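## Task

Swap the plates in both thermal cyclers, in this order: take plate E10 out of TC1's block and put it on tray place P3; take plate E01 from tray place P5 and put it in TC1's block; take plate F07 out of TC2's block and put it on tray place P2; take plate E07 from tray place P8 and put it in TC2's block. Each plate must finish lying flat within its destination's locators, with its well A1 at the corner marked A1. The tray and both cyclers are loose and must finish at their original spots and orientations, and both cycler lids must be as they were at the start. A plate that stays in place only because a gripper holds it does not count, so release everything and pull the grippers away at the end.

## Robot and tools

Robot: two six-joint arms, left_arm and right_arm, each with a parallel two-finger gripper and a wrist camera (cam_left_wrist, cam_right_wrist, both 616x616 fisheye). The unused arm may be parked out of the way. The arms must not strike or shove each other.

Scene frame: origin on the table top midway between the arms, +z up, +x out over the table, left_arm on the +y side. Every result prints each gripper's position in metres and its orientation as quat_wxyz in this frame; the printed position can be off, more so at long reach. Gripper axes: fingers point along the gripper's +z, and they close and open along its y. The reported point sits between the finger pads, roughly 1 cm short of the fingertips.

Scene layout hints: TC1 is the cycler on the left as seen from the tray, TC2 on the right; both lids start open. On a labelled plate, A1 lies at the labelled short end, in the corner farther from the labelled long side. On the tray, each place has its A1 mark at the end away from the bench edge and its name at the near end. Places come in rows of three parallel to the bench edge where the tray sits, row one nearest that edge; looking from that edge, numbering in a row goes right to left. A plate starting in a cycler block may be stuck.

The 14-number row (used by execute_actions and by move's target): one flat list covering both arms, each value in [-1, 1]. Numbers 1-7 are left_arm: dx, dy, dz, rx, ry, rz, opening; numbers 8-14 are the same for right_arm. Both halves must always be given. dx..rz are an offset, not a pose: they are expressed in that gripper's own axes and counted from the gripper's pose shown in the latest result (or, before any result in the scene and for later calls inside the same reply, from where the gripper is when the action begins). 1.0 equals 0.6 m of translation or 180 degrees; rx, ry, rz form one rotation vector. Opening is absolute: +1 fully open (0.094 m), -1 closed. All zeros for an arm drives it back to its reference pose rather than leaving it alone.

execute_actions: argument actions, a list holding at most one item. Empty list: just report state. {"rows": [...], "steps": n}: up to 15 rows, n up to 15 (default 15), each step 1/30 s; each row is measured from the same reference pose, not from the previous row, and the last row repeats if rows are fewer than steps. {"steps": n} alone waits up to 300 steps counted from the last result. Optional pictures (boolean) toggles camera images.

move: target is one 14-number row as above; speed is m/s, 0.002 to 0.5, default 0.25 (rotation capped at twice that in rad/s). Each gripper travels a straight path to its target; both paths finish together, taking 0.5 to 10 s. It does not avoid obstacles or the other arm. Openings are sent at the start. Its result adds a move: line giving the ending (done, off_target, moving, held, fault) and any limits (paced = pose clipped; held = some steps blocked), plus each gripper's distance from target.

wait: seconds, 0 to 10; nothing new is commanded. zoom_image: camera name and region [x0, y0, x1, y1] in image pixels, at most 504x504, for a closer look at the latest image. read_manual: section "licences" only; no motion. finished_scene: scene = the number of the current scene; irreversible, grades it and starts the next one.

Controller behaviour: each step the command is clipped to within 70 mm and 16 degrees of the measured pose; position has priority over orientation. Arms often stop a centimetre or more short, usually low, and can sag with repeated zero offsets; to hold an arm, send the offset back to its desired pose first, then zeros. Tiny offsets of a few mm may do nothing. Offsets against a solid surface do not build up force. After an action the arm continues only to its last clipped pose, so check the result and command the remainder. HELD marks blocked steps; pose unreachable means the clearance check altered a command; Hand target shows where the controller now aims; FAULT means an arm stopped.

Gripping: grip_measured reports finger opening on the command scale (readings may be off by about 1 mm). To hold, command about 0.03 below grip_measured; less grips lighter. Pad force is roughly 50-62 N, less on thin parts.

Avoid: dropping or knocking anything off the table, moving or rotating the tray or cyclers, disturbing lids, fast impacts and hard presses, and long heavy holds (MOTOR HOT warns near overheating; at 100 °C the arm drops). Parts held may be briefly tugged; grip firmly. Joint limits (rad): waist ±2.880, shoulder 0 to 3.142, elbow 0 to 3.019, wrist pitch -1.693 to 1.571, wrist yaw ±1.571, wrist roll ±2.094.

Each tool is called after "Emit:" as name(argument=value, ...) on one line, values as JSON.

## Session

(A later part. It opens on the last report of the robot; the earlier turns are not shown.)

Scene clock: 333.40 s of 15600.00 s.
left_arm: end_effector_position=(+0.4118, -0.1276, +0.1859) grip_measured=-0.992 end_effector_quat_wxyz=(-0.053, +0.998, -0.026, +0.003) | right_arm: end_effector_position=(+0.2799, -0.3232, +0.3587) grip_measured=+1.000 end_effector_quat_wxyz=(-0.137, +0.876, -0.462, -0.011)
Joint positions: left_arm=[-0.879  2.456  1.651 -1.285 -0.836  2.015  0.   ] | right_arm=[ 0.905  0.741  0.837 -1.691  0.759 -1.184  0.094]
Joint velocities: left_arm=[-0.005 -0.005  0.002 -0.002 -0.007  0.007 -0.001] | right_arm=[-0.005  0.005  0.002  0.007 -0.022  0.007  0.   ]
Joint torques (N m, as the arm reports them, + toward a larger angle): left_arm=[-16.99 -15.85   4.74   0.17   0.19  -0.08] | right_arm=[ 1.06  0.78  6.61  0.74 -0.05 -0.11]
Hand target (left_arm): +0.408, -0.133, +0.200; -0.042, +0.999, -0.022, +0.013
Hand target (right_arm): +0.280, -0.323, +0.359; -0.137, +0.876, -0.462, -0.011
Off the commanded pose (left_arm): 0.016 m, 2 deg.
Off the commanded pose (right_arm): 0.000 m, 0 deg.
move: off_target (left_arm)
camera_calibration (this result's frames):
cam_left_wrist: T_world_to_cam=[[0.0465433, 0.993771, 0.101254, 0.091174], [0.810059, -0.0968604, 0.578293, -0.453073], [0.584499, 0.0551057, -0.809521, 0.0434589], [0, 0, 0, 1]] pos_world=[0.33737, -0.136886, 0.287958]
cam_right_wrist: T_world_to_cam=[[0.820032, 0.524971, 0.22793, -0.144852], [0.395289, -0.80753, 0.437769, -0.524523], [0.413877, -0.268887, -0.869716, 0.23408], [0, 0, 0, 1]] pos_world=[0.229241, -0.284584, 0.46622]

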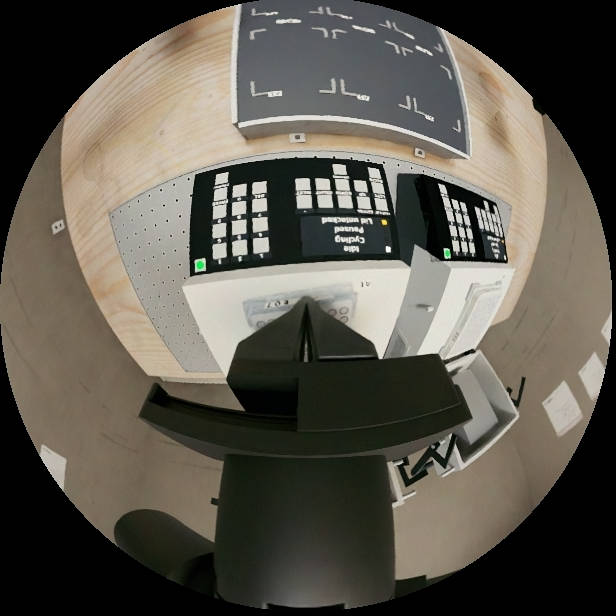

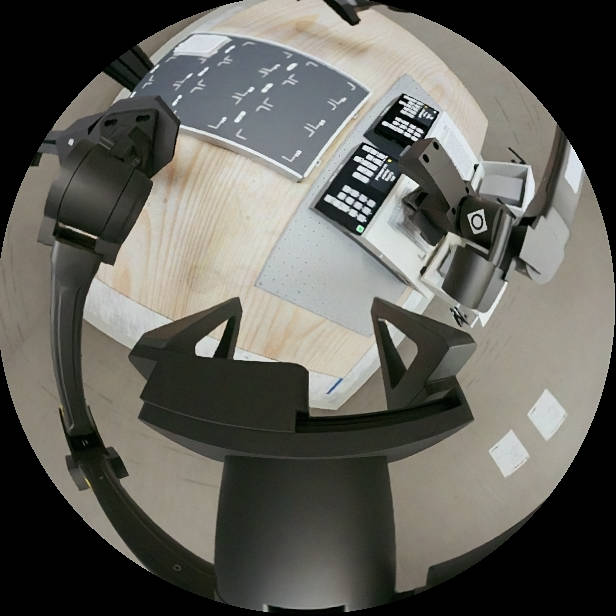

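Emit:
move(target=[0,0,-0.07,0,0,0,-1,0,0,0,0,0,0,1], speed=0.05)

Emit:
move(target=[0.13,0,0,-0.02,0,0,1,0,0,0,0,0,0,1], speed=0.05)

Emit:
zoom_image(camera="cam_left_wrist", region=[180,150,440,410])

Scene clock: 335.73 s of 15600.00 s.
left_arm: end_effector_position=(+0.4023, -0.1220, +0.2053) grip_measured=-0.992 end_effector_quat_wxyz=(-0.070, +0.997, -0.038, -0.009) | right_arm: end_effector_position=(+0.2799, -0.3232, +0.3587) grip_measured=+1.000 end_effector_quat_wxyz=(-0.137, +0.876, -0.462, -0.011)
Joint positions: left_arm=[-0.908  2.456  1.676 -1.394 -0.811  1.961  0.   ] | right_arm=[ 0.905  0.741  0.837 -1.691  0.759 -1.184  0.094]
Joint velocities: left_arm=[ 0.005 -0.005  0.002 -0.022  0.022 -0.066 -0.001] | right_arm=[-0.005 -0.005  0.002  0.002  0.037 -0.007  0.   ]
Joint torques (N m, as the arm reports them, + toward a larger angle): left_arm=[-16.64 -15.88   7.99  -0.65   0.22  -0.07] | right_arm=[ 1.03  0.75  6.62  0.74 -0.05 -0.11]
Hand target (left_arm): +0.411, -0.131, +0.228; -0.053, +0.998, -0.026, +0.003
Hand target (right_arm): +0.280, -0.323, +0.359; -0.137, +0.876, -0.462, -0.011
Off the commanded pose (left_arm): 0.026 m, 3 deg.
Off the commanded pose (right_arm): 0.000 m, 0 deg.
move: off_target (left_arm)
camera_calibration (this result's frames):
cam_left_wrist: T_world_to_cam=[[0.0710868, 0.988553, 0.13308, 0.0670021], [0.821738, -0.133667, 0.553968, -0.460262], [0.565415, 0.0699767, -0.821833, 0.0764758], [0, 0, 0, 1]] pos_world=[0.330211, -0.133108, 0.308904]
cam_right_wrist: T_world_to_cam=[[0.820032, 0.524971, 0.22793, -0.144852], [0.395289, -0.80753, 0.437769, -0.524523], [0.413877, -0.268887, -0.869716, 0.23408], [0, 0, 0, 1]] pos_world=[0.229241, -0.284584, 0.46622]

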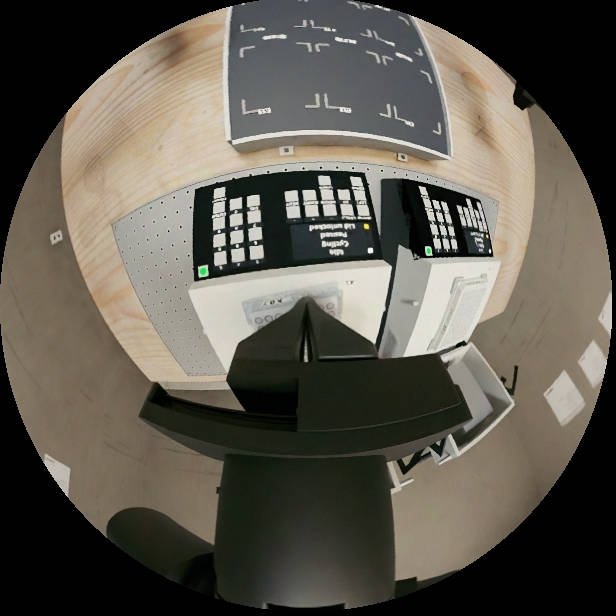

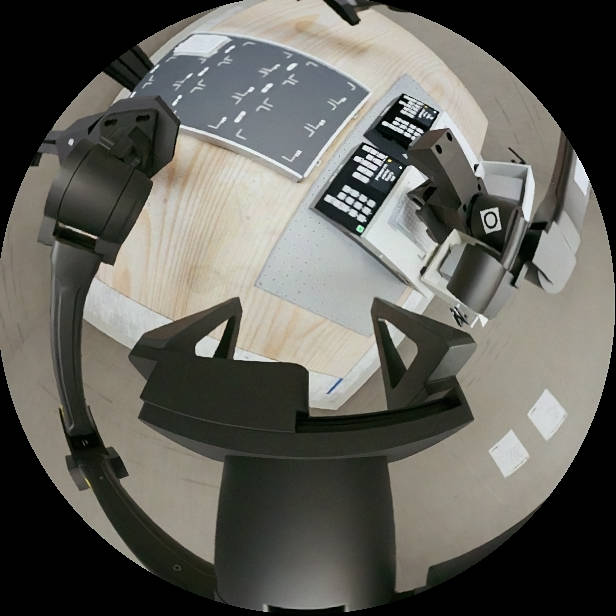

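Scene clock: 337.90 s of 15600.00 s.
left_arm: end_effector_position=(+0.4646, -0.1311, +0.2155) grip_measured=+1.000 end_effector_quat_wxyz=(-0.045, +0.998, -0.036, -0.005) | right_arm: end_effector_position=(+0.2799, -0.3232, +0.3587) grip_measured=+1.000 end_effector_quat_wxyz=(-0.137, +0.876, -0.462, -0.011)
Joint positions: left_arm=[-0.858  2.468  1.827 -1.414 -0.825  2.073  0.094] | right_arm=[ 0.905  0.741  0.837 -1.691  0.759 -1.184  0.094]
Joint velocities: left_arm=[-0.015 -0.015  0.002 -0.007  0.037 -0.051  0.   ] | right_arm=[-0.015 -0.015  0.007  0.012  0.022  0.066  0.   ]
Joint torques (N m, as the arm reports them, + toward a larger angle): left_arm=[-13.41 -13.74   8.21  -0.56   0.02   0.1 ] | right_arm=[ 1.07  0.77  6.6   0.74 -0.05 -0.11]
Hand target (left_arm): +0.479, -0.128, +0.204; -0.048, +0.998, -0.028, -0.013
Hand target (right_arm): +0.280, -0.323, +0.359; -0.137, +0.876, -0.462, -0.011
Off the commanded pose (left_arm): 0.020 m, 1 deg.
Off the commanded pose (right_arm): 0.000 m, 0 deg.
joint sent to its limit (left arm) — the command would take joint 6 (wrist roll) past its upper limit, so that joint was sent only as far as its limit.
move: off_target (left_arm)
camera_calibration (this result's frames):
cam_left_wrist: T_world_to_cam=[[0.0668239, 0.994284, 0.0832647, 0.083741], [0.818337, -0.10236, 0.565549, -0.515106], [0.57084, 0.0303464, -0.8205, 0.0422108], [0, 0, 0, 1]] pos_world=[0.391839, -0.137269, 0.318979]
cam_right_wrist: T_world_to_cam=[[0.820032, 0.524971, 0.22793, -0.144852], [0.395289, -0.80753, 0.437769, -0.524523], [0.413877, -0.268887, -0.869716, 0.23408], [0, 0, 0, 1]] pos_world=[0.229241, -0.284584, 0.46622]

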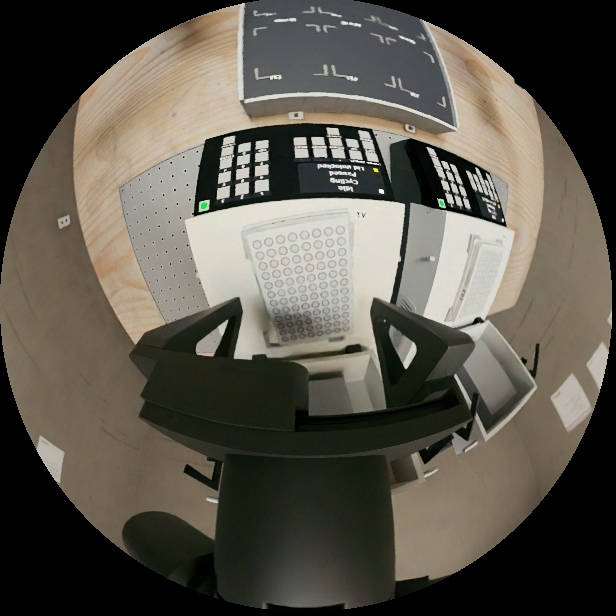

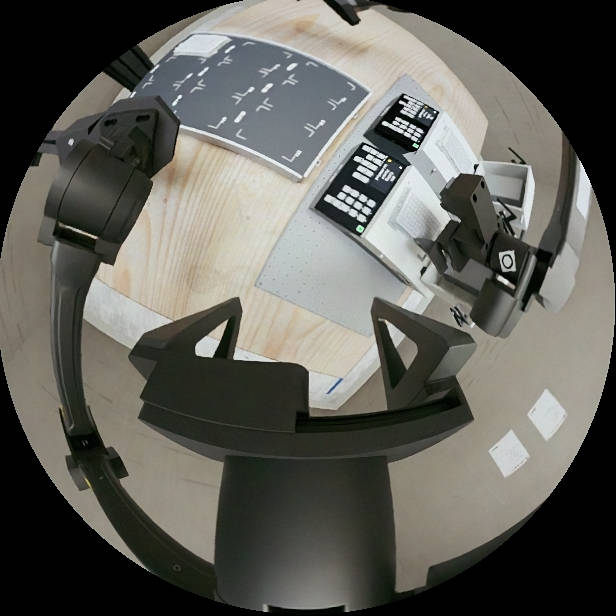

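Region (180, 150, 440, 410) of cam_left_wrist's 616x616 image, scaled by 1.938, with more detail than that image has.

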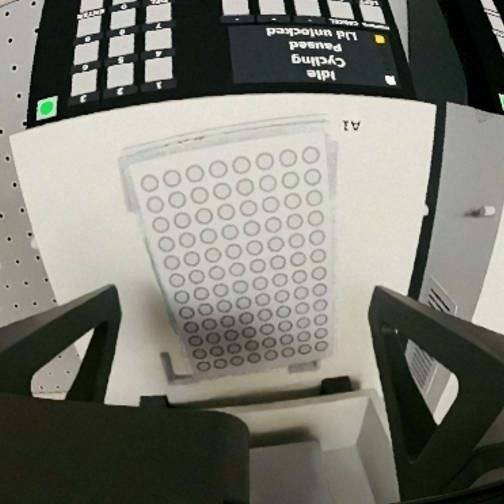

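Descend with yaw correction and grasp.

Emit:
move(target=[0.03,0,0.075,0,0,-0.03,1,0,0,0,0,0,0,1], speed=0.04)

Emit:
move(target=[0,0,0,0,0,0,0.62,0,0,0,0,0,0,1])

Emit:
zoom_image(camera="cam_left_wrist", region=[180,150,440,410])

Scene clock: 340.30 s of 15600.00 s.
left_arm: end_effector_position=(+0.4823, -0.1340, +0.1929) grip_measured=+1.000 end_effector_quat_wxyz=(-0.034, +0.999, +0.007, +0.007) | right_arm: end_effector_position=(+0.2799, -0.3232, +0.3587) grip_measured=+1.000 end_effector_quat_wxyz=(-0.137, +0.876, -0.462, -0.011)
Joint positions: left_arm=[-0.819  2.474  1.82  -1.318 -0.851  2.073  0.094] | right_arm=[ 0.905  0.741  0.837 -1.691  0.759 -1.184  0.094]
Joint velocities: left_arm=[ 0.015  0.005 -0.007 -0.007 -0.066  0.051  0.   ] | right_arm=[ 0.005  0.005 -0.007  0.002  0.037  0.037  0.   ]
Joint torques (N m, as the arm reports them, + toward a larger angle): left_arm=[-13.73 -14.29   4.75   0.32  -0.05   0.02] | right_arm=[ 1.08  0.75  6.62  0.75 -0.05 -0.11]
Hand target (left_arm): +0.482, -0.128, +0.171; -0.044, +0.999, +0.011, -0.003
Hand target (right_arm): +0.280, -0.323, +0.359; -0.137, +0.876, -0.462, -0.011
Off the commanded pose (left_arm): 0.023 m, 2 deg.
Off the commanded pose (right_arm): 0.000 m, 0 deg.
move: off_target (left_arm)
camera_calibration (this result's frames):
cam_left_wrist: T_world_to_cam=[[-0.0185279, 0.997939, 0.0614371, 0.133119], [0.807088, -0.021341, 0.590045, -0.505562], [0.590141, 0.0605174, -0.805029, 0.00541448], [0, 0, 0, 1]] pos_world=[0.407304, -0.143962, 0.294485]
cam_right_wrist: T_world_to_cam=[[0.820032, 0.524971, 0.22793, -0.144852], [0.395289, -0.80753, 0.437769, -0.524523], [0.413877, -0.268887, -0.869716, 0.23408], [0, 0, 0, 1]] pos_world=[0.229241, -0.284584, 0.46622]

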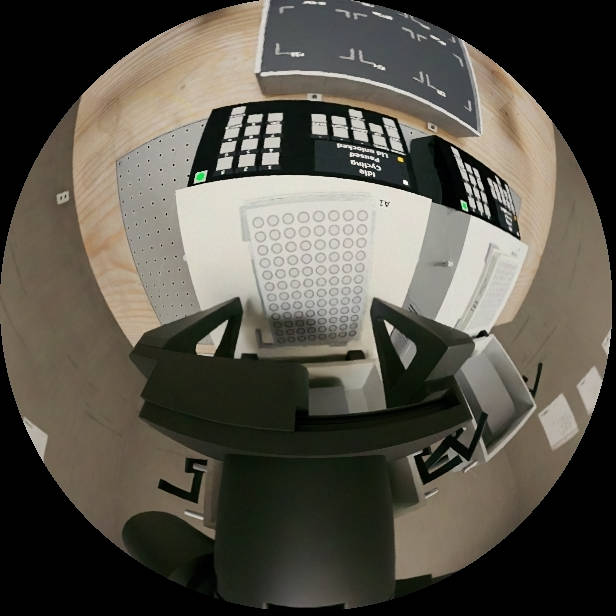

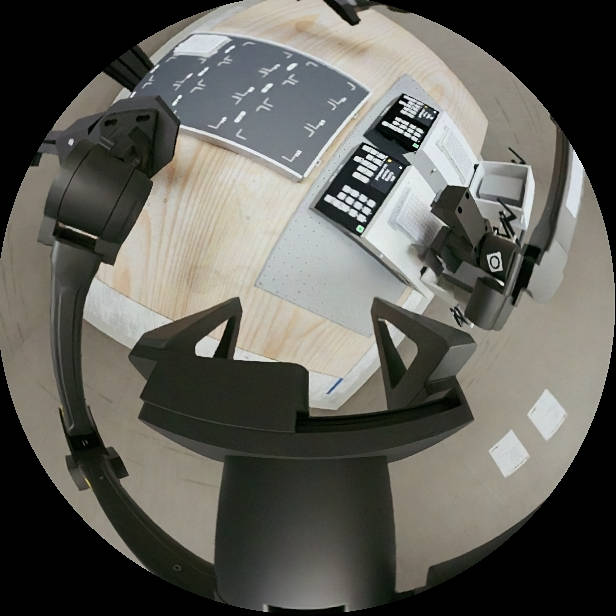

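Scene clock: 340.80 s of 15600.00 s.
left_arm: end_effector_position=(+0.4823, -0.1340, +0.1929) grip_measured=+0.621 end_effector_quat_wxyz=(-0.034, +0.999, +0.007, +0.007) | right_arm: end_effector_position=(+0.2799, -0.3232, +0.3587) grip_measured=+1.000 end_effector_quat_wxyz=(-0.137, +0.876, -0.462, -0.011)
Joint positions: left_arm=[-0.819  2.474  1.82  -1.318 -0.851  2.073  0.076] | right_arm=[ 0.905  0.741  0.837 -1.691  0.759 -1.184  0.094]
Joint velocities: left_arm=[-0.005  0.005 -0.007 -0.007  0.051  0.066  0.   ] | right_arm=[ 0.005 -0.024 -0.007  0.002 -0.022 -0.022  0.   ]
Joint torques (N m, as the arm reports them, + toward a larger angle): left_arm=[-16.38 -15.8    5.22  -0.09   0.11   0.04] | right_arm=[ 1.02  0.79  6.6   0.74 -0.05 -0.11]
Hand target (left_arm): +0.482, -0.134, +0.193; -0.034, +0.999, +0.007, +0.007
Hand target (right_arm): +0.280, -0.323, +0.359; -0.137, +0.876, -0.462, -0.011
Off the commanded pose (left_arm): 0.000 m, 0 deg.
Off the commanded pose (right_arm): 0.000 m, 0 deg.
move: done
camera_calibration (this result's frames):
cam_left_wrist: T_world_to_cam=[[-0.0185279, 0.997939, 0.0614371, 0.133119], [0.807088, -0.021341, 0.590045, -0.505562], [0.590141, 0.0605174, -0.805029, 0.00541448], [0, 0, 0, 1]] pos_world=[0.407304, -0.143962, 0.294485]
cam_right_wrist: T_world_to_cam=[[0.820032, 0.524971, 0.22793, -0.144852], [0.395289, -0.80753, 0.437769, -0.524523], [0.413877, -0.268887, -0.869716, 0.23408], [0, 0, 0, 1]] pos_world=[0.229241, -0.284584, 0.46622]

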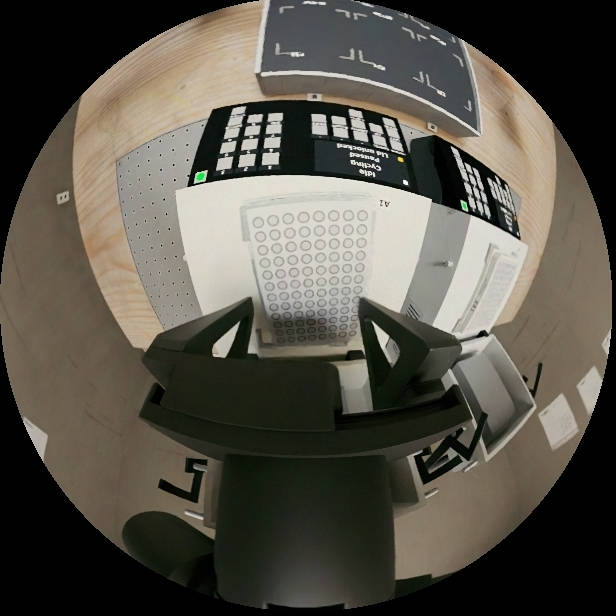

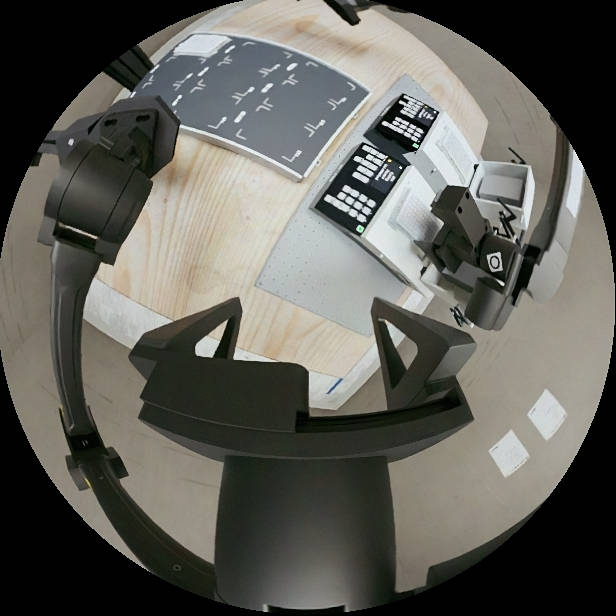

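Region (180, 150, 440, 410) of cam_left_wrist's 616x616 image, scaled by 1.938, with more detail than that image has.

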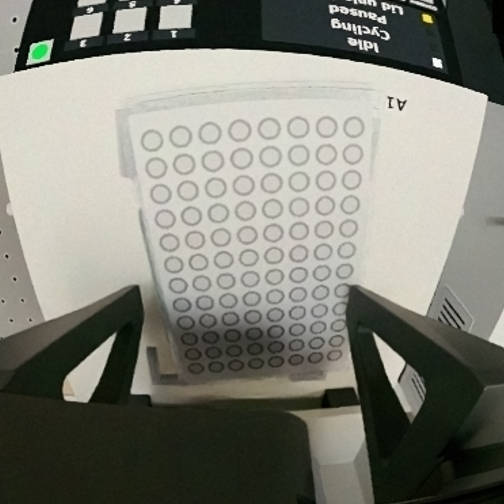

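Too high. Open, go lower, +y.

Emit:
move(target=[-0.01,-0.025,0.055,0,0,0,1,0,0,0,0,0,0,1], speed=0.03)

Scene clock: 343.07 s of 15600.00 s.
left_arm: end_effector_position=(+0.4647, -0.1291, +0.1701) grip_measured=+1.000 end_effector_quat_wxyz=(-0.043, +0.999, +0.006, +0.010) | right_arm: end_effector_position=(+0.2799, -0.3232, +0.3587) grip_measured=+1.000 end_effector_quat_wxyz=(-0.137, +0.876, -0.462, -0.011)
Joint positions: left_arm=[-0.809  2.473  1.743 -1.252 -0.868  2.074  0.094] | right_arm=[ 0.905  0.741  0.837 -1.691  0.759 -1.184  0.094]
Joint velocities: left_arm=[-0.005 -0.005 -0.007 -0.007 -0.007 -0.095  0.   ] | right_arm=[ 0.005  0.005 -0.007  0.002 -0.051 -0.022  0.   ]
Joint torques (N m, as the arm reports them, + toward a larger angle): left_arm=[-13.58 -16.6    4.43   0.33  -0.07   0.08] | right_arm=[ 1.06  0.77  6.61  0.74 -0.05 -0.12]
Hand target (left_arm): +0.476, -0.117, +0.161; -0.045, +0.999, +0.017, +0.004
Hand target (right_arm): +0.280, -0.323, +0.359; -0.137, +0.876, -0.462, -0.011
Off the commanded pose (left_arm): 0.019 m, 1 deg.
Off the commanded pose (right_arm): 0.000 m, 0 deg.
joint sent to its limit (left arm) — the command would take joint 6 (wrist roll) past its upper limit, so that joint was sent only as far as its limit.
move: off_target (left_arm)
camera_calibration (this result's frames):
cam_left_wrist: T_world_to_cam=[[-0.0171018, 0.996646, 0.0800225, 0.125385], [0.803953, -0.033876, 0.593727, -0.478588], [0.594447, 0.0744881, -0.800677, -0.0037465], [0, 0, 0, 1]] pos_world=[0.389134, -0.140898, 0.271118]
cam_right_wrist: T_world_to_cam=[[0.820032, 0.524971, 0.22793, -0.144852], [0.395289, -0.80753, 0.437769, -0.524523], [0.413877, -0.268887, -0.869716, 0.23408], [0, 0, 0, 1]] pos_world=[0.229241, -0.284584, 0.46622]

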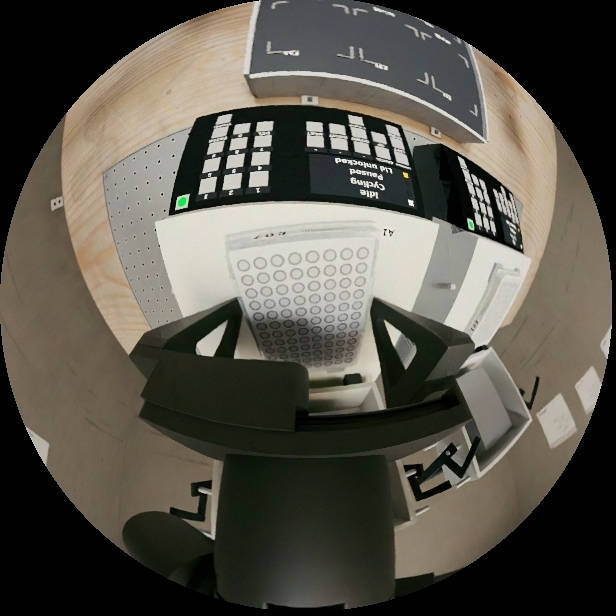

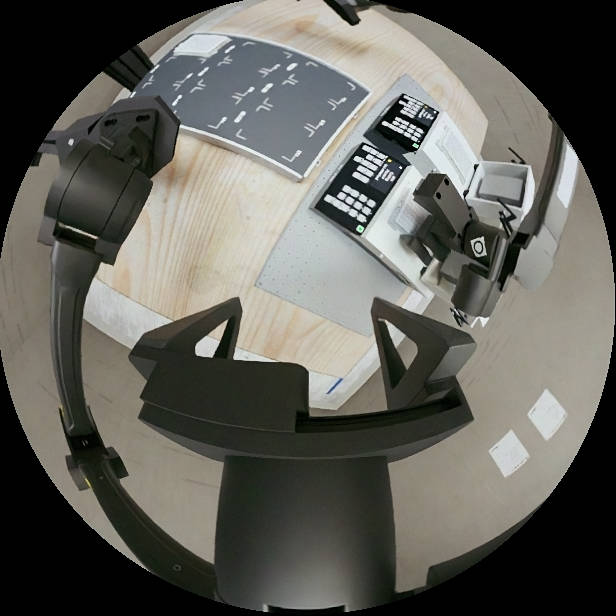

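Emit:
move(target=[0,0,0,0,0,0,0.62,0,0,0,0,0,0,1])

Emit:
move(target=[0.04,0.01,-0.01,0,0,0,0.62,0,0,0,0,0,0,1], speed=0.03)

Emit:
zoom_image(camera="cam_left_wrist", region=[180,150,440,410])

Scene clock: 344.47 s of 15600.00 s.
left_arm: end_effector_position=(+0.4647, -0.1291, +0.1701) grip_measured=+0.753 end_effector_quat_wxyz=(-0.043, +0.999, +0.006, +0.010) | right_arm: end_effector_position=(+0.2799, -0.3232, +0.3587) grip_measured=+1.000 end_effector_quat_wxyz=(-0.137, +0.876, -0.462, -0.011)
Joint positions: left_arm=[-0.809  2.473  1.743 -1.252 -0.868  2.074  0.082] | right_arm=[ 0.905  0.741  0.837 -1.691  0.759 -1.184  0.094]
Joint velocities: left_arm=[-0.015  0.005  0.002 -0.017 -0.007 -0.066  0.   ] | right_arm=[ 0.015  0.005 -0.002  0.002 -0.007  0.037  0.   ]
Joint torques (N m, as the arm reports them, + toward a larger angle): left_arm=[-16.12 -14.93   4.97  -0.12   0.08   0.01] | right_arm=[ 1.03  0.75  6.62  0.74 -0.04 -0.11]
Hand target (left_arm): +0.465, -0.129, +0.170; -0.043, +0.999, +0.006, +0.010
Hand target (right_arm): +0.280, -0.323, +0.359; -0.137, +0.876, -0.462, -0.011
Off the commanded pose (left_arm): 0.000 m, 0 deg.
Off the commanded pose (right_arm): 0.000 m, 0 deg.
move: done
camera_calibration (this result's frames):
cam_left_wrist: T_world_to_cam=[[-0.0171018, 0.996646, 0.0800225, 0.125385], [0.803953, -0.033876, 0.593727, -0.478588], [0.594447, 0.0744881, -0.800677, -0.0037465], [0, 0, 0, 1]] pos_world=[0.389134, -0.140898, 0.271118]
cam_right_wrist: T_world_to_cam=[[0.820032, 0.524971, 0.22793, -0.144852], [0.395289, -0.80753, 0.437769, -0.524523], [0.413877, -0.268887, -0.869716, 0.23408], [0, 0, 0, 1]] pos_world=[0.229241, -0.284584, 0.46622]

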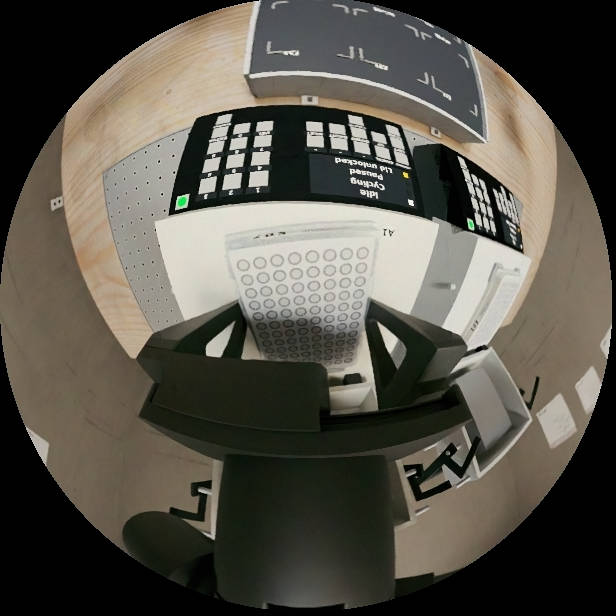

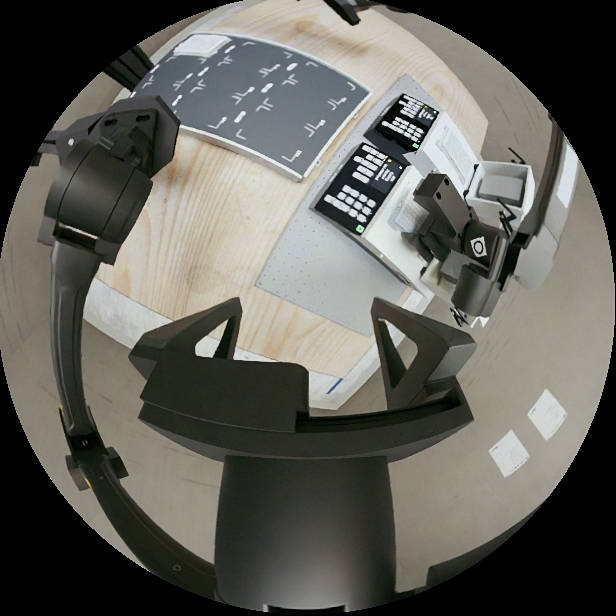

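Scene clock: 345.53 s of 15600.00 s.
left_arm: end_effector_position=(+0.4658, -0.1297, +0.1717) grip_measured=+0.753 end_effector_quat_wxyz=(-0.052, +0.999, -0.006, +0.001) | right_arm: end_effector_position=(+0.2799, -0.3232, +0.3587) grip_measured=+1.000 end_effector_quat_wxyz=(-0.137, +0.876, -0.462, -0.011)
Joint positions: left_arm=[-0.809  2.491  1.78  -1.307 -0.862  2.069  0.082] | right_arm=[ 0.905  0.741  0.837 -1.691  0.759 -1.184  0.094]
Joint velocities: left_arm=[-0.005 -0.005 -0.012 -0.007 -0.022  0.007 -0.001] | right_arm=[-0.005 -0.005  0.002 -0.012 -0.007 -0.007  0.   ]
Joint torques (N m, as the arm reports them, + toward a larger angle): left_arm=[-14.99 -14.34   9.61  -0.24  -0.39   0.14] | right_arm=[ 1.08  0.77  6.6   0.75 -0.05 -0.11]
Hand target (left_arm): +0.488, -0.134, +0.177; -0.044, +0.999, +0.007, +0.010
Hand target (right_arm): +0.280, -0.323, +0.359; -0.137, +0.876, -0.462, -0.011
Off the commanded pose (left_arm): 0.024 m, 2 deg.
Off the commanded pose (right_arm): 0.000 m, 0 deg.
joint sent to its limit (left arm) — the command would take joint 6 (wrist roll) past its upper limit, so that joint was sent only as far as its limit.
move: off_target (left_arm)
camera_calibration (this result's frames):
cam_left_wrist: T_world_to_cam=[[0.00590292, 0.995148, 0.0982125, 0.111832], [0.813981, -0.0618316, 0.577592, -0.485973], [0.580862, 0.0765336, -0.810396, 0.00511734], [0, 0, 0, 1]] pos_world=[0.39194, -0.14173, 0.273858]
cam_right_wrist: T_world_to_cam=[[0.820032, 0.524971, 0.22793, -0.144852], [0.395289, -0.80753, 0.437769, -0.524523], [0.413877, -0.268887, -0.869716, 0.23408], [0, 0, 0, 1]] pos_world=[0.229241, -0.284584, 0.46622]

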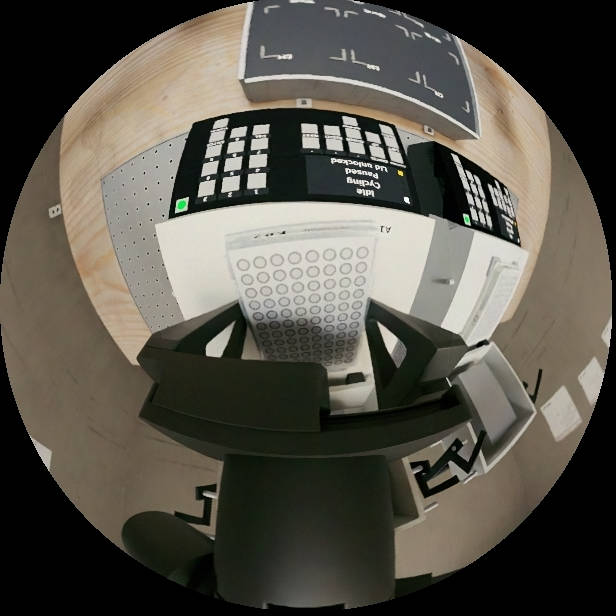

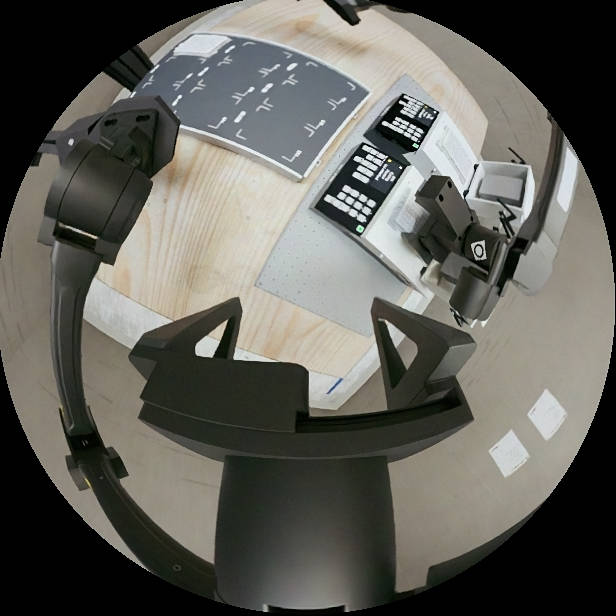

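Region (180, 150, 440, 410) of cam_left_wrist's 616x616 image, scaled by 1.938, with more detail than that image has.

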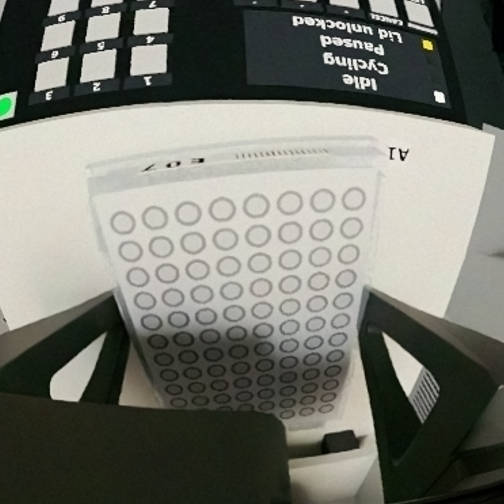

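Skirt hooked over locators. Lift more then forward.

Emit:
move(target=[0.045,0.012,-0.05,0,0,0,0.62,0,0,0,0,0,0,1], speed=0.03)

Emit:
zoom_image(camera="cam_left_wrist", region=[180,150,440,410])

Scene clock: 348.13 s of 15600.00 s.
left_arm: end_effector_position=(+0.4892, -0.1315, +0.1908) grip_measured=+0.753 end_effector_quat_wxyz=(-0.057, +0.998, -0.002, -0.007) | right_arm: end_effector_position=(+0.2799, -0.3232, +0.3587) grip_measured=+1.000 end_effector_quat_wxyz=(-0.137, +0.876, -0.462, -0.011)
Joint positions: left_arm=[-0.809  2.517  1.902 -1.429 -0.853  2.044  0.082] | right_arm=[ 0.905  0.741  0.837 -1.691  0.759 -1.184  0.094]
Joint velocities: left_arm=[-0.005 -0.015  0.002 -0.012  0.022  0.051 -0.001] | right_arm=[ 0.005  0.005 -0.007  0.002  0.037 -0.007  0.   ]
Joint torques (N m, as the arm reports them, + toward a larger angle): left_arm=[-17.74 -14.39   7.71  -0.65  -0.02   0.04] | right_arm=[ 1.06  0.74  6.62  0.74 -0.05 -0.11]
Hand target (left_arm): +0.492, -0.140, +0.201; -0.052, +0.999, -0.006, +0.001
Hand target (right_arm): +0.280, -0.323, +0.359; -0.137, +0.876, -0.462, -0.011
Off the commanded pose (left_arm): 0.014 m, 1 deg.
Off the commanded pose (right_arm): 0.000 m, 0 deg.
move: off_target (left_arm)
camera_calibration (this result's frames):
cam_left_wrist: T_world_to_cam=[[0.000313683, 0.994042, 0.108997, 0.112127], [0.823126, -0.0621518, 0.564447, -0.518219], [0.567858, 0.0895416, -0.818241, 0.016782], [0, 0, 0, 1]] pos_world=[0.416995, -0.14517, 0.294018]
cam_right_wrist: T_world_to_cam=[[0.820032, 0.524971, 0.22793, -0.144852], [0.395289, -0.80753, 0.437769, -0.524523], [0.413877, -0.268887, -0.869716, 0.23408], [0, 0, 0, 1]] pos_world=[0.229241, -0.284584, 0.46622]

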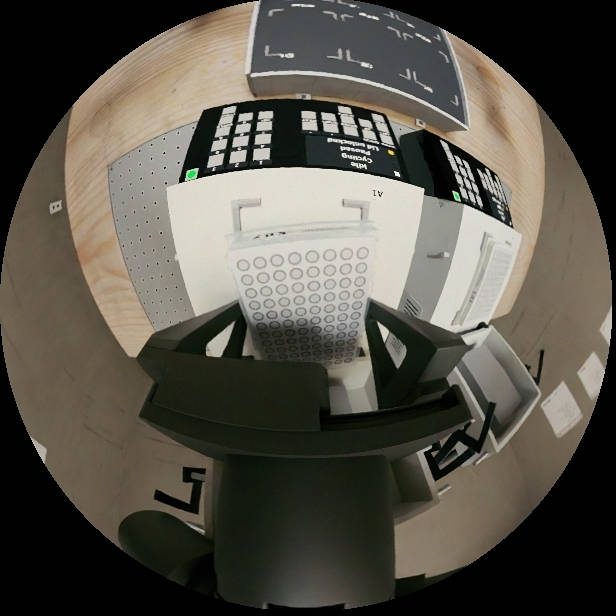

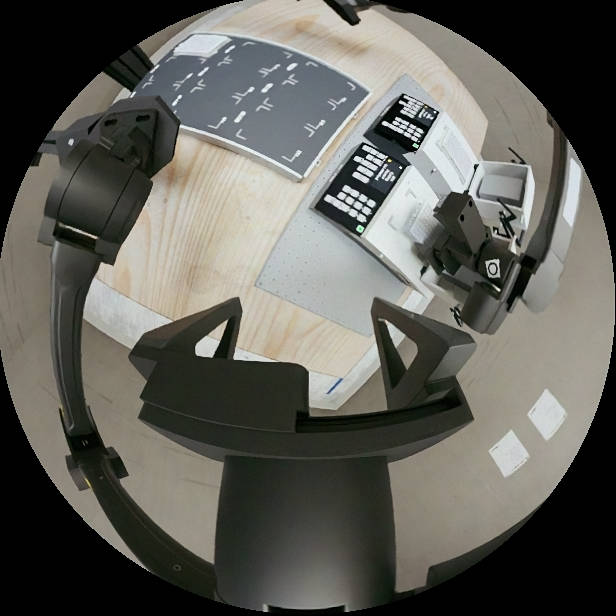

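Region (180, 150, 440, 410) of cam_left_wrist's 616x616 image, scaled by 1.938, with more detail than that image has.

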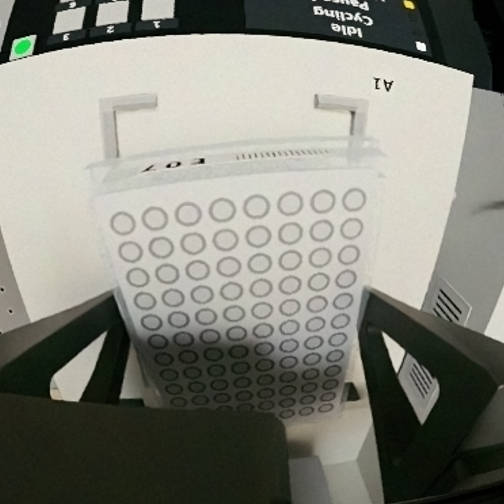

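Emit:
move(target=[-0.015,0.0,0.03,0,0,0,0.62,0,0,0,0,0,0,1], speed=0.03)

Emit:
zoom_image(camera="cam_left_wrist", region=[180,150,440,410])

Scene clock: 349.87 s of 15600.00 s.
left_arm: end_effector_position=(+0.4754, -0.1342, +0.1781) grip_measured=+0.753 end_effector_quat_wxyz=(-0.057, +0.998, -0.004, -0.005) | right_arm: end_effector_position=(+0.2799, -0.3232, +0.3587) grip_measured=+1.000 end_effector_quat_wxyz=(-0.137, +0.876, -0.462, -0.011)
Joint positions: left_arm=[-0.809  2.517  1.851 -1.374 -0.855  2.05   0.082] | right_arm=[ 0.905  0.741  0.837 -1.691  0.759 -1.184  0.094]
Joint velocities: left_arm=[-0.005 -0.015 -0.007 -0.007 -0.051 -0.007 -0.   ] | right_arm=[-0.005 -0.005 -0.012 -0.012 -0.022  0.007  0.   ]
Joint torques (N m, as the arm reports them, + toward a larger angle): left_arm=[-15.02 -16.01   4.59   0.22  -0.06   0.12] | right_arm=[ 1.07  0.77  6.62  0.75 -0.05 -0.11]
Hand target (left_arm): +0.480, -0.129, +0.173; -0.057, +0.998, -0.002, -0.007
Hand target (right_arm): +0.280, -0.323, +0.359; -0.137, +0.876, -0.462, -0.011
Off the commanded pose (left_arm): 0.008 m, 0 deg.
Off the commanded pose (right_arm): 0.000 m, 0 deg.
move: done
camera_calibration (this result's frames):
cam_left_wrist: T_world_to_cam=[[0.0032545, 0.994194, 0.107555, 0.115071], [0.82126, -0.0640232, 0.566951, -0.499656], [0.570545, 0.0864858, -0.8167, 0.0124178], [0, 0, 0, 1]] pos_world=[0.402888, -0.147466, 0.281046]
cam_right_wrist: T_world_to_cam=[[0.820032, 0.524971, 0.22793, -0.144852], [0.395289, -0.80753, 0.437769, -0.524523], [0.413877, -0.268887, -0.869716, 0.23408], [0, 0, 0, 1]] pos_world=[0.229241, -0.284584, 0.46622]

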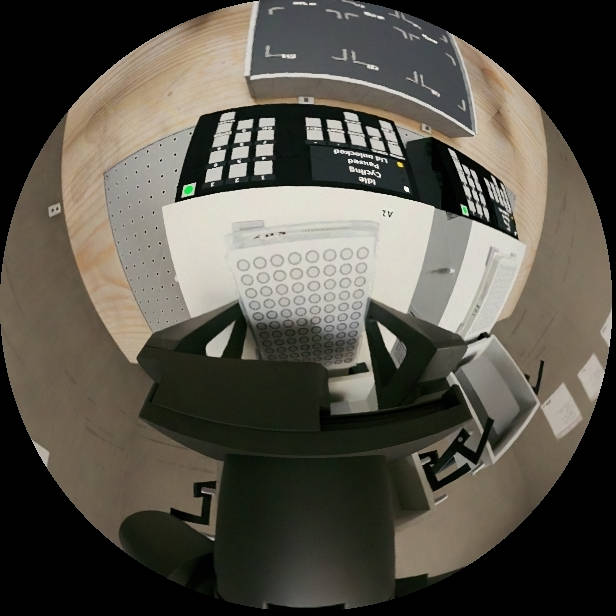

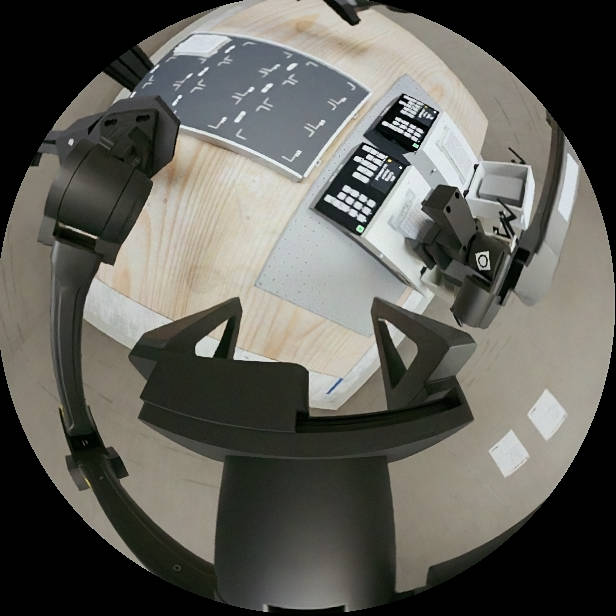

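Region (180, 150, 440, 410) of cam_left_wrist's 616x616 image, scaled by 1.938, with more detail than that image has.

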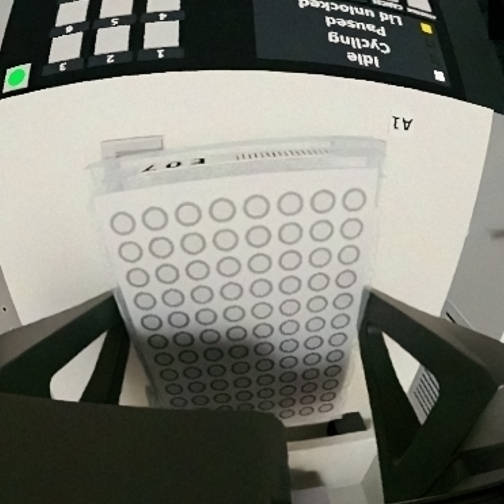

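Need +x ~4, +y ~2.

Emit:
move(target=[0.035,-0.012,0.01,0,0,0,0.62,0,0,0,0,0,0,1], speed=0.03)

Emit:
zoom_image(camera="cam_left_wrist", region=[180,150,440,410])

Scene clock: 351.67 s of 15600.00 s.
left_arm: end_effector_position=(+0.4770, -0.1334, +0.1782) grip_measured=+0.753 end_effector_quat_wxyz=(-0.059, +0.998, -0.016, -0.001) | right_arm: end_effector_position=(+0.2799, -0.3232, +0.3587) grip_measured=+1.000 end_effector_quat_wxyz=(-0.137, +0.876, -0.462, -0.011)
Joint positions: left_arm=[-0.809  2.517  1.851 -1.374 -0.866  2.073  0.082] | right_arm=[ 0.905  0.741  0.837 -1.691  0.759 -1.184  0.094]
Joint velocities: left_arm=[-0.005  0.005 -0.007 -0.007 -0.007  0.007  0.   ] | right_arm=[ 0.005 -0.015 -0.012 -0.002 -0.022  0.007  0.   ]
Joint torques (N m, as the arm reports them, + toward a larger angle): left_arm=[-13.8  -16.23   7.51  -0.4   -0.07   0.08] | right_arm=[ 1.03  0.77  6.6   0.75 -0.04 -0.11]
Hand target (left_arm): +0.496, -0.126, +0.173; -0.058, +0.998, -0.003, -0.005
Hand target (right_arm): +0.280, -0.323, +0.359; -0.137, +0.876, -0.462, -0.011
Off the commanded pose (left_arm): 0.021 m, 1 deg.
Off the commanded pose (right_arm): 0.000 m, 0 deg.
joint sent to its limit (left arm) — the command would take joint 6 (wrist roll) past its upper limit, so that joint was sent only as far as its limit.
move: off_target (left_arm)
camera_calibration (this result's frames):
cam_left_wrist: T_world_to_cam=[[0.0262126, 0.993342, 0.112181, 0.102374], [0.815784, -0.0861145, 0.57191, -0.502167], [0.577763, 0.0765239, -0.812609, 0.00601727], [0, 0, 0, 1]] pos_world=[0.4035, -0.145397, 0.2806]
cam_right_wrist: T_world_to_cam=[[0.820032, 0.524971, 0.22793, -0.144852], [0.395289, -0.80753, 0.437769, -0.524523], [0.413877, -0.268887, -0.869716, 0.23408], [0, 0, 0, 1]] pos_world=[0.229241, -0.284584, 0.46622]

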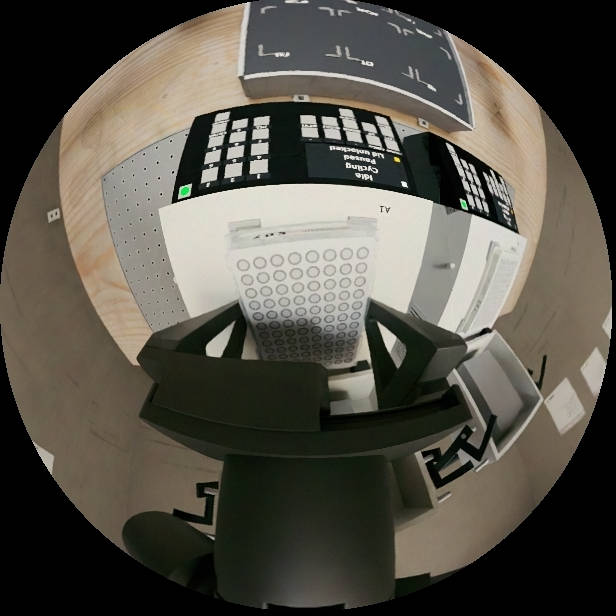

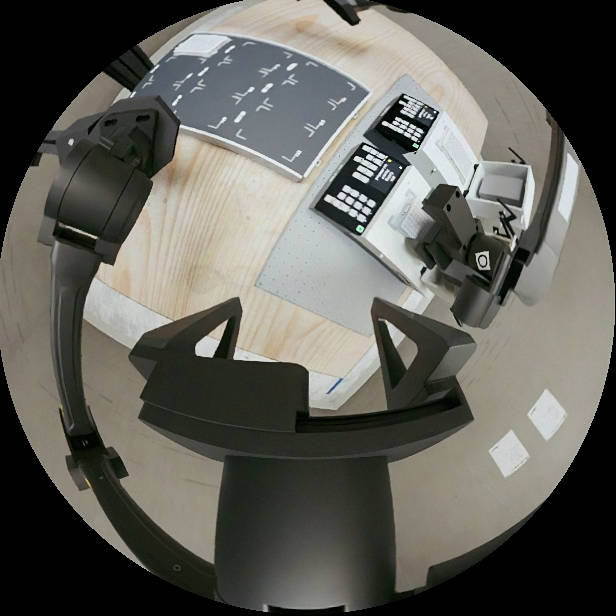

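Region (180, 150, 440, 410) of cam_left_wrist's 616x616 image, scaled by 1.938, with more detail than that image has.

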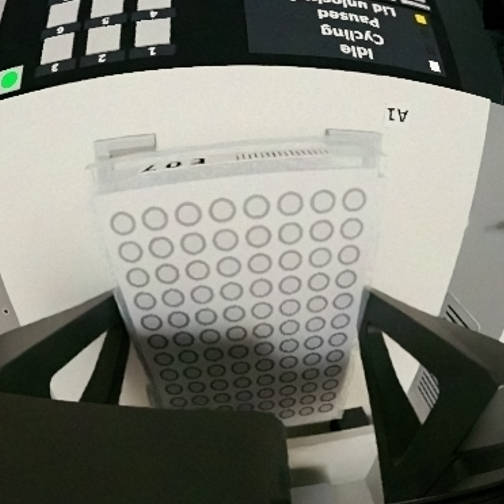

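Emit:
execute_actions(actions=[])

Scene clock: 354.67 s of 15600.00 s.
left_arm: end_effector_position=(+0.4770, -0.1334, +0.1782) grip_measured=+0.753 end_effector_quat_wxyz=(-0.059, +0.998, -0.016, -0.001) | right_arm: end_effector_position=(+0.2799, -0.3232, +0.3587) grip_measured=+1.000 end_effector_quat_wxyz=(-0.137, +0.876, -0.462, -0.011)
Joint positions: left_arm=[-0.809  2.517  1.851 -1.374 -0.866  2.073  0.082] | right_arm=[ 0.905  0.741  0.837 -1.691  0.759 -1.184  0.094]
Joint velocities: left_arm=[ 0.005 -0.015 -0.007 -0.022 -0.037  0.037 -0.   ] | right_arm=[-0.005 -0.005  0.007 -0.007 -0.007  0.037  0.   ]
Joint torques (N m, as the arm reports them, + toward a larger angle): left_arm=[-13.68 -16.07   7.57  -0.43  -0.07   0.09] | right_arm=[ 1.07  0.76  6.6   0.74 -0.04 -0.11]
Hand target (left_arm): +0.496, -0.126, +0.173; -0.058, +0.998, -0.003, -0.005
Hand target (right_arm): +0.280, -0.323, +0.359; -0.137, +0.876, -0.462, -0.011
Off the commanded pose (left_arm): 0.021 m, 1 deg.
Off the commanded pose (right_arm): 0.000 m, 0 deg.
Steps of this call (steps 1 to 90: nothing new was sent). Readings (end_effector_position):
1: left_arm (+0.4770, -0.1334, +0.1782) | right_arm (+0.2799, -0.3232, +0.3587)
2: left_arm (+0.4770, -0.1334, +0.1782) | right_arm (+0.2799, -0.3232, +0.3587)
4: left_arm (+0.4770, -0.1334, +0.1782) | right_arm (+0.2799, -0.3232, +0.3587)
8: left_arm (+0.4770, -0.1334, +0.1782) | right_arm (+0.2799, -0.3232, +0.3587)
90: the state above
camera_calibration (this result's frames):
cam_left_wrist: T_world_to_cam=[[0.026594, 0.993332, 0.112179, 0.102191], [0.815776, -0.0864235, 0.571874, -0.502199], [0.577756, 0.0763049, -0.812635, 0.00599626], [0, 0, 0, 1]] pos_world=[0.4035, -0.145369, 0.280603]
cam_right_wrist: T_world_to_cam=[[0.820032, 0.524971, 0.22793, -0.144852], [0.395289, -0.80753, 0.437769, -0.524523], [0.413877, -0.268887, -0.869716, 0.23408], [0, 0, 0, 1]] pos_world=[0.229241, -0.284584, 0.46622]

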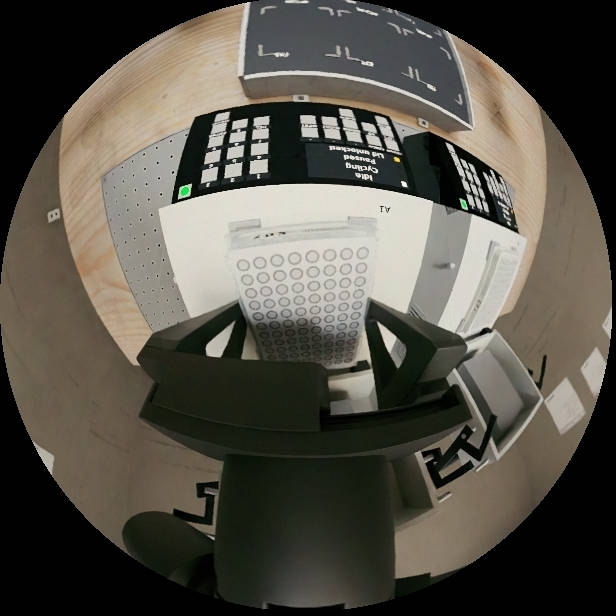

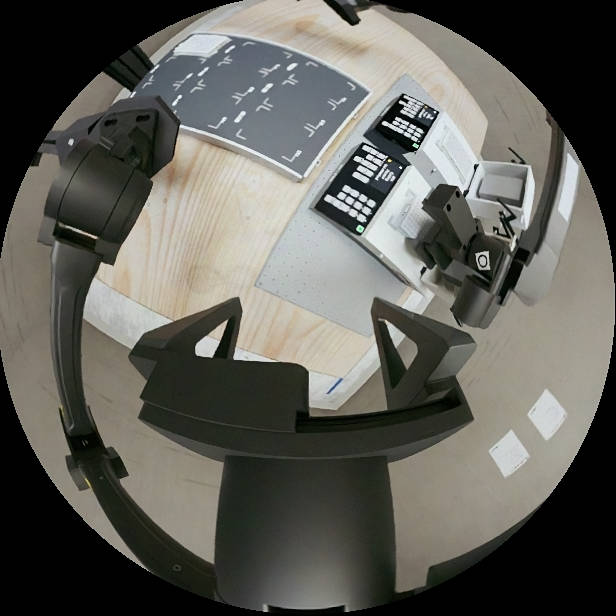

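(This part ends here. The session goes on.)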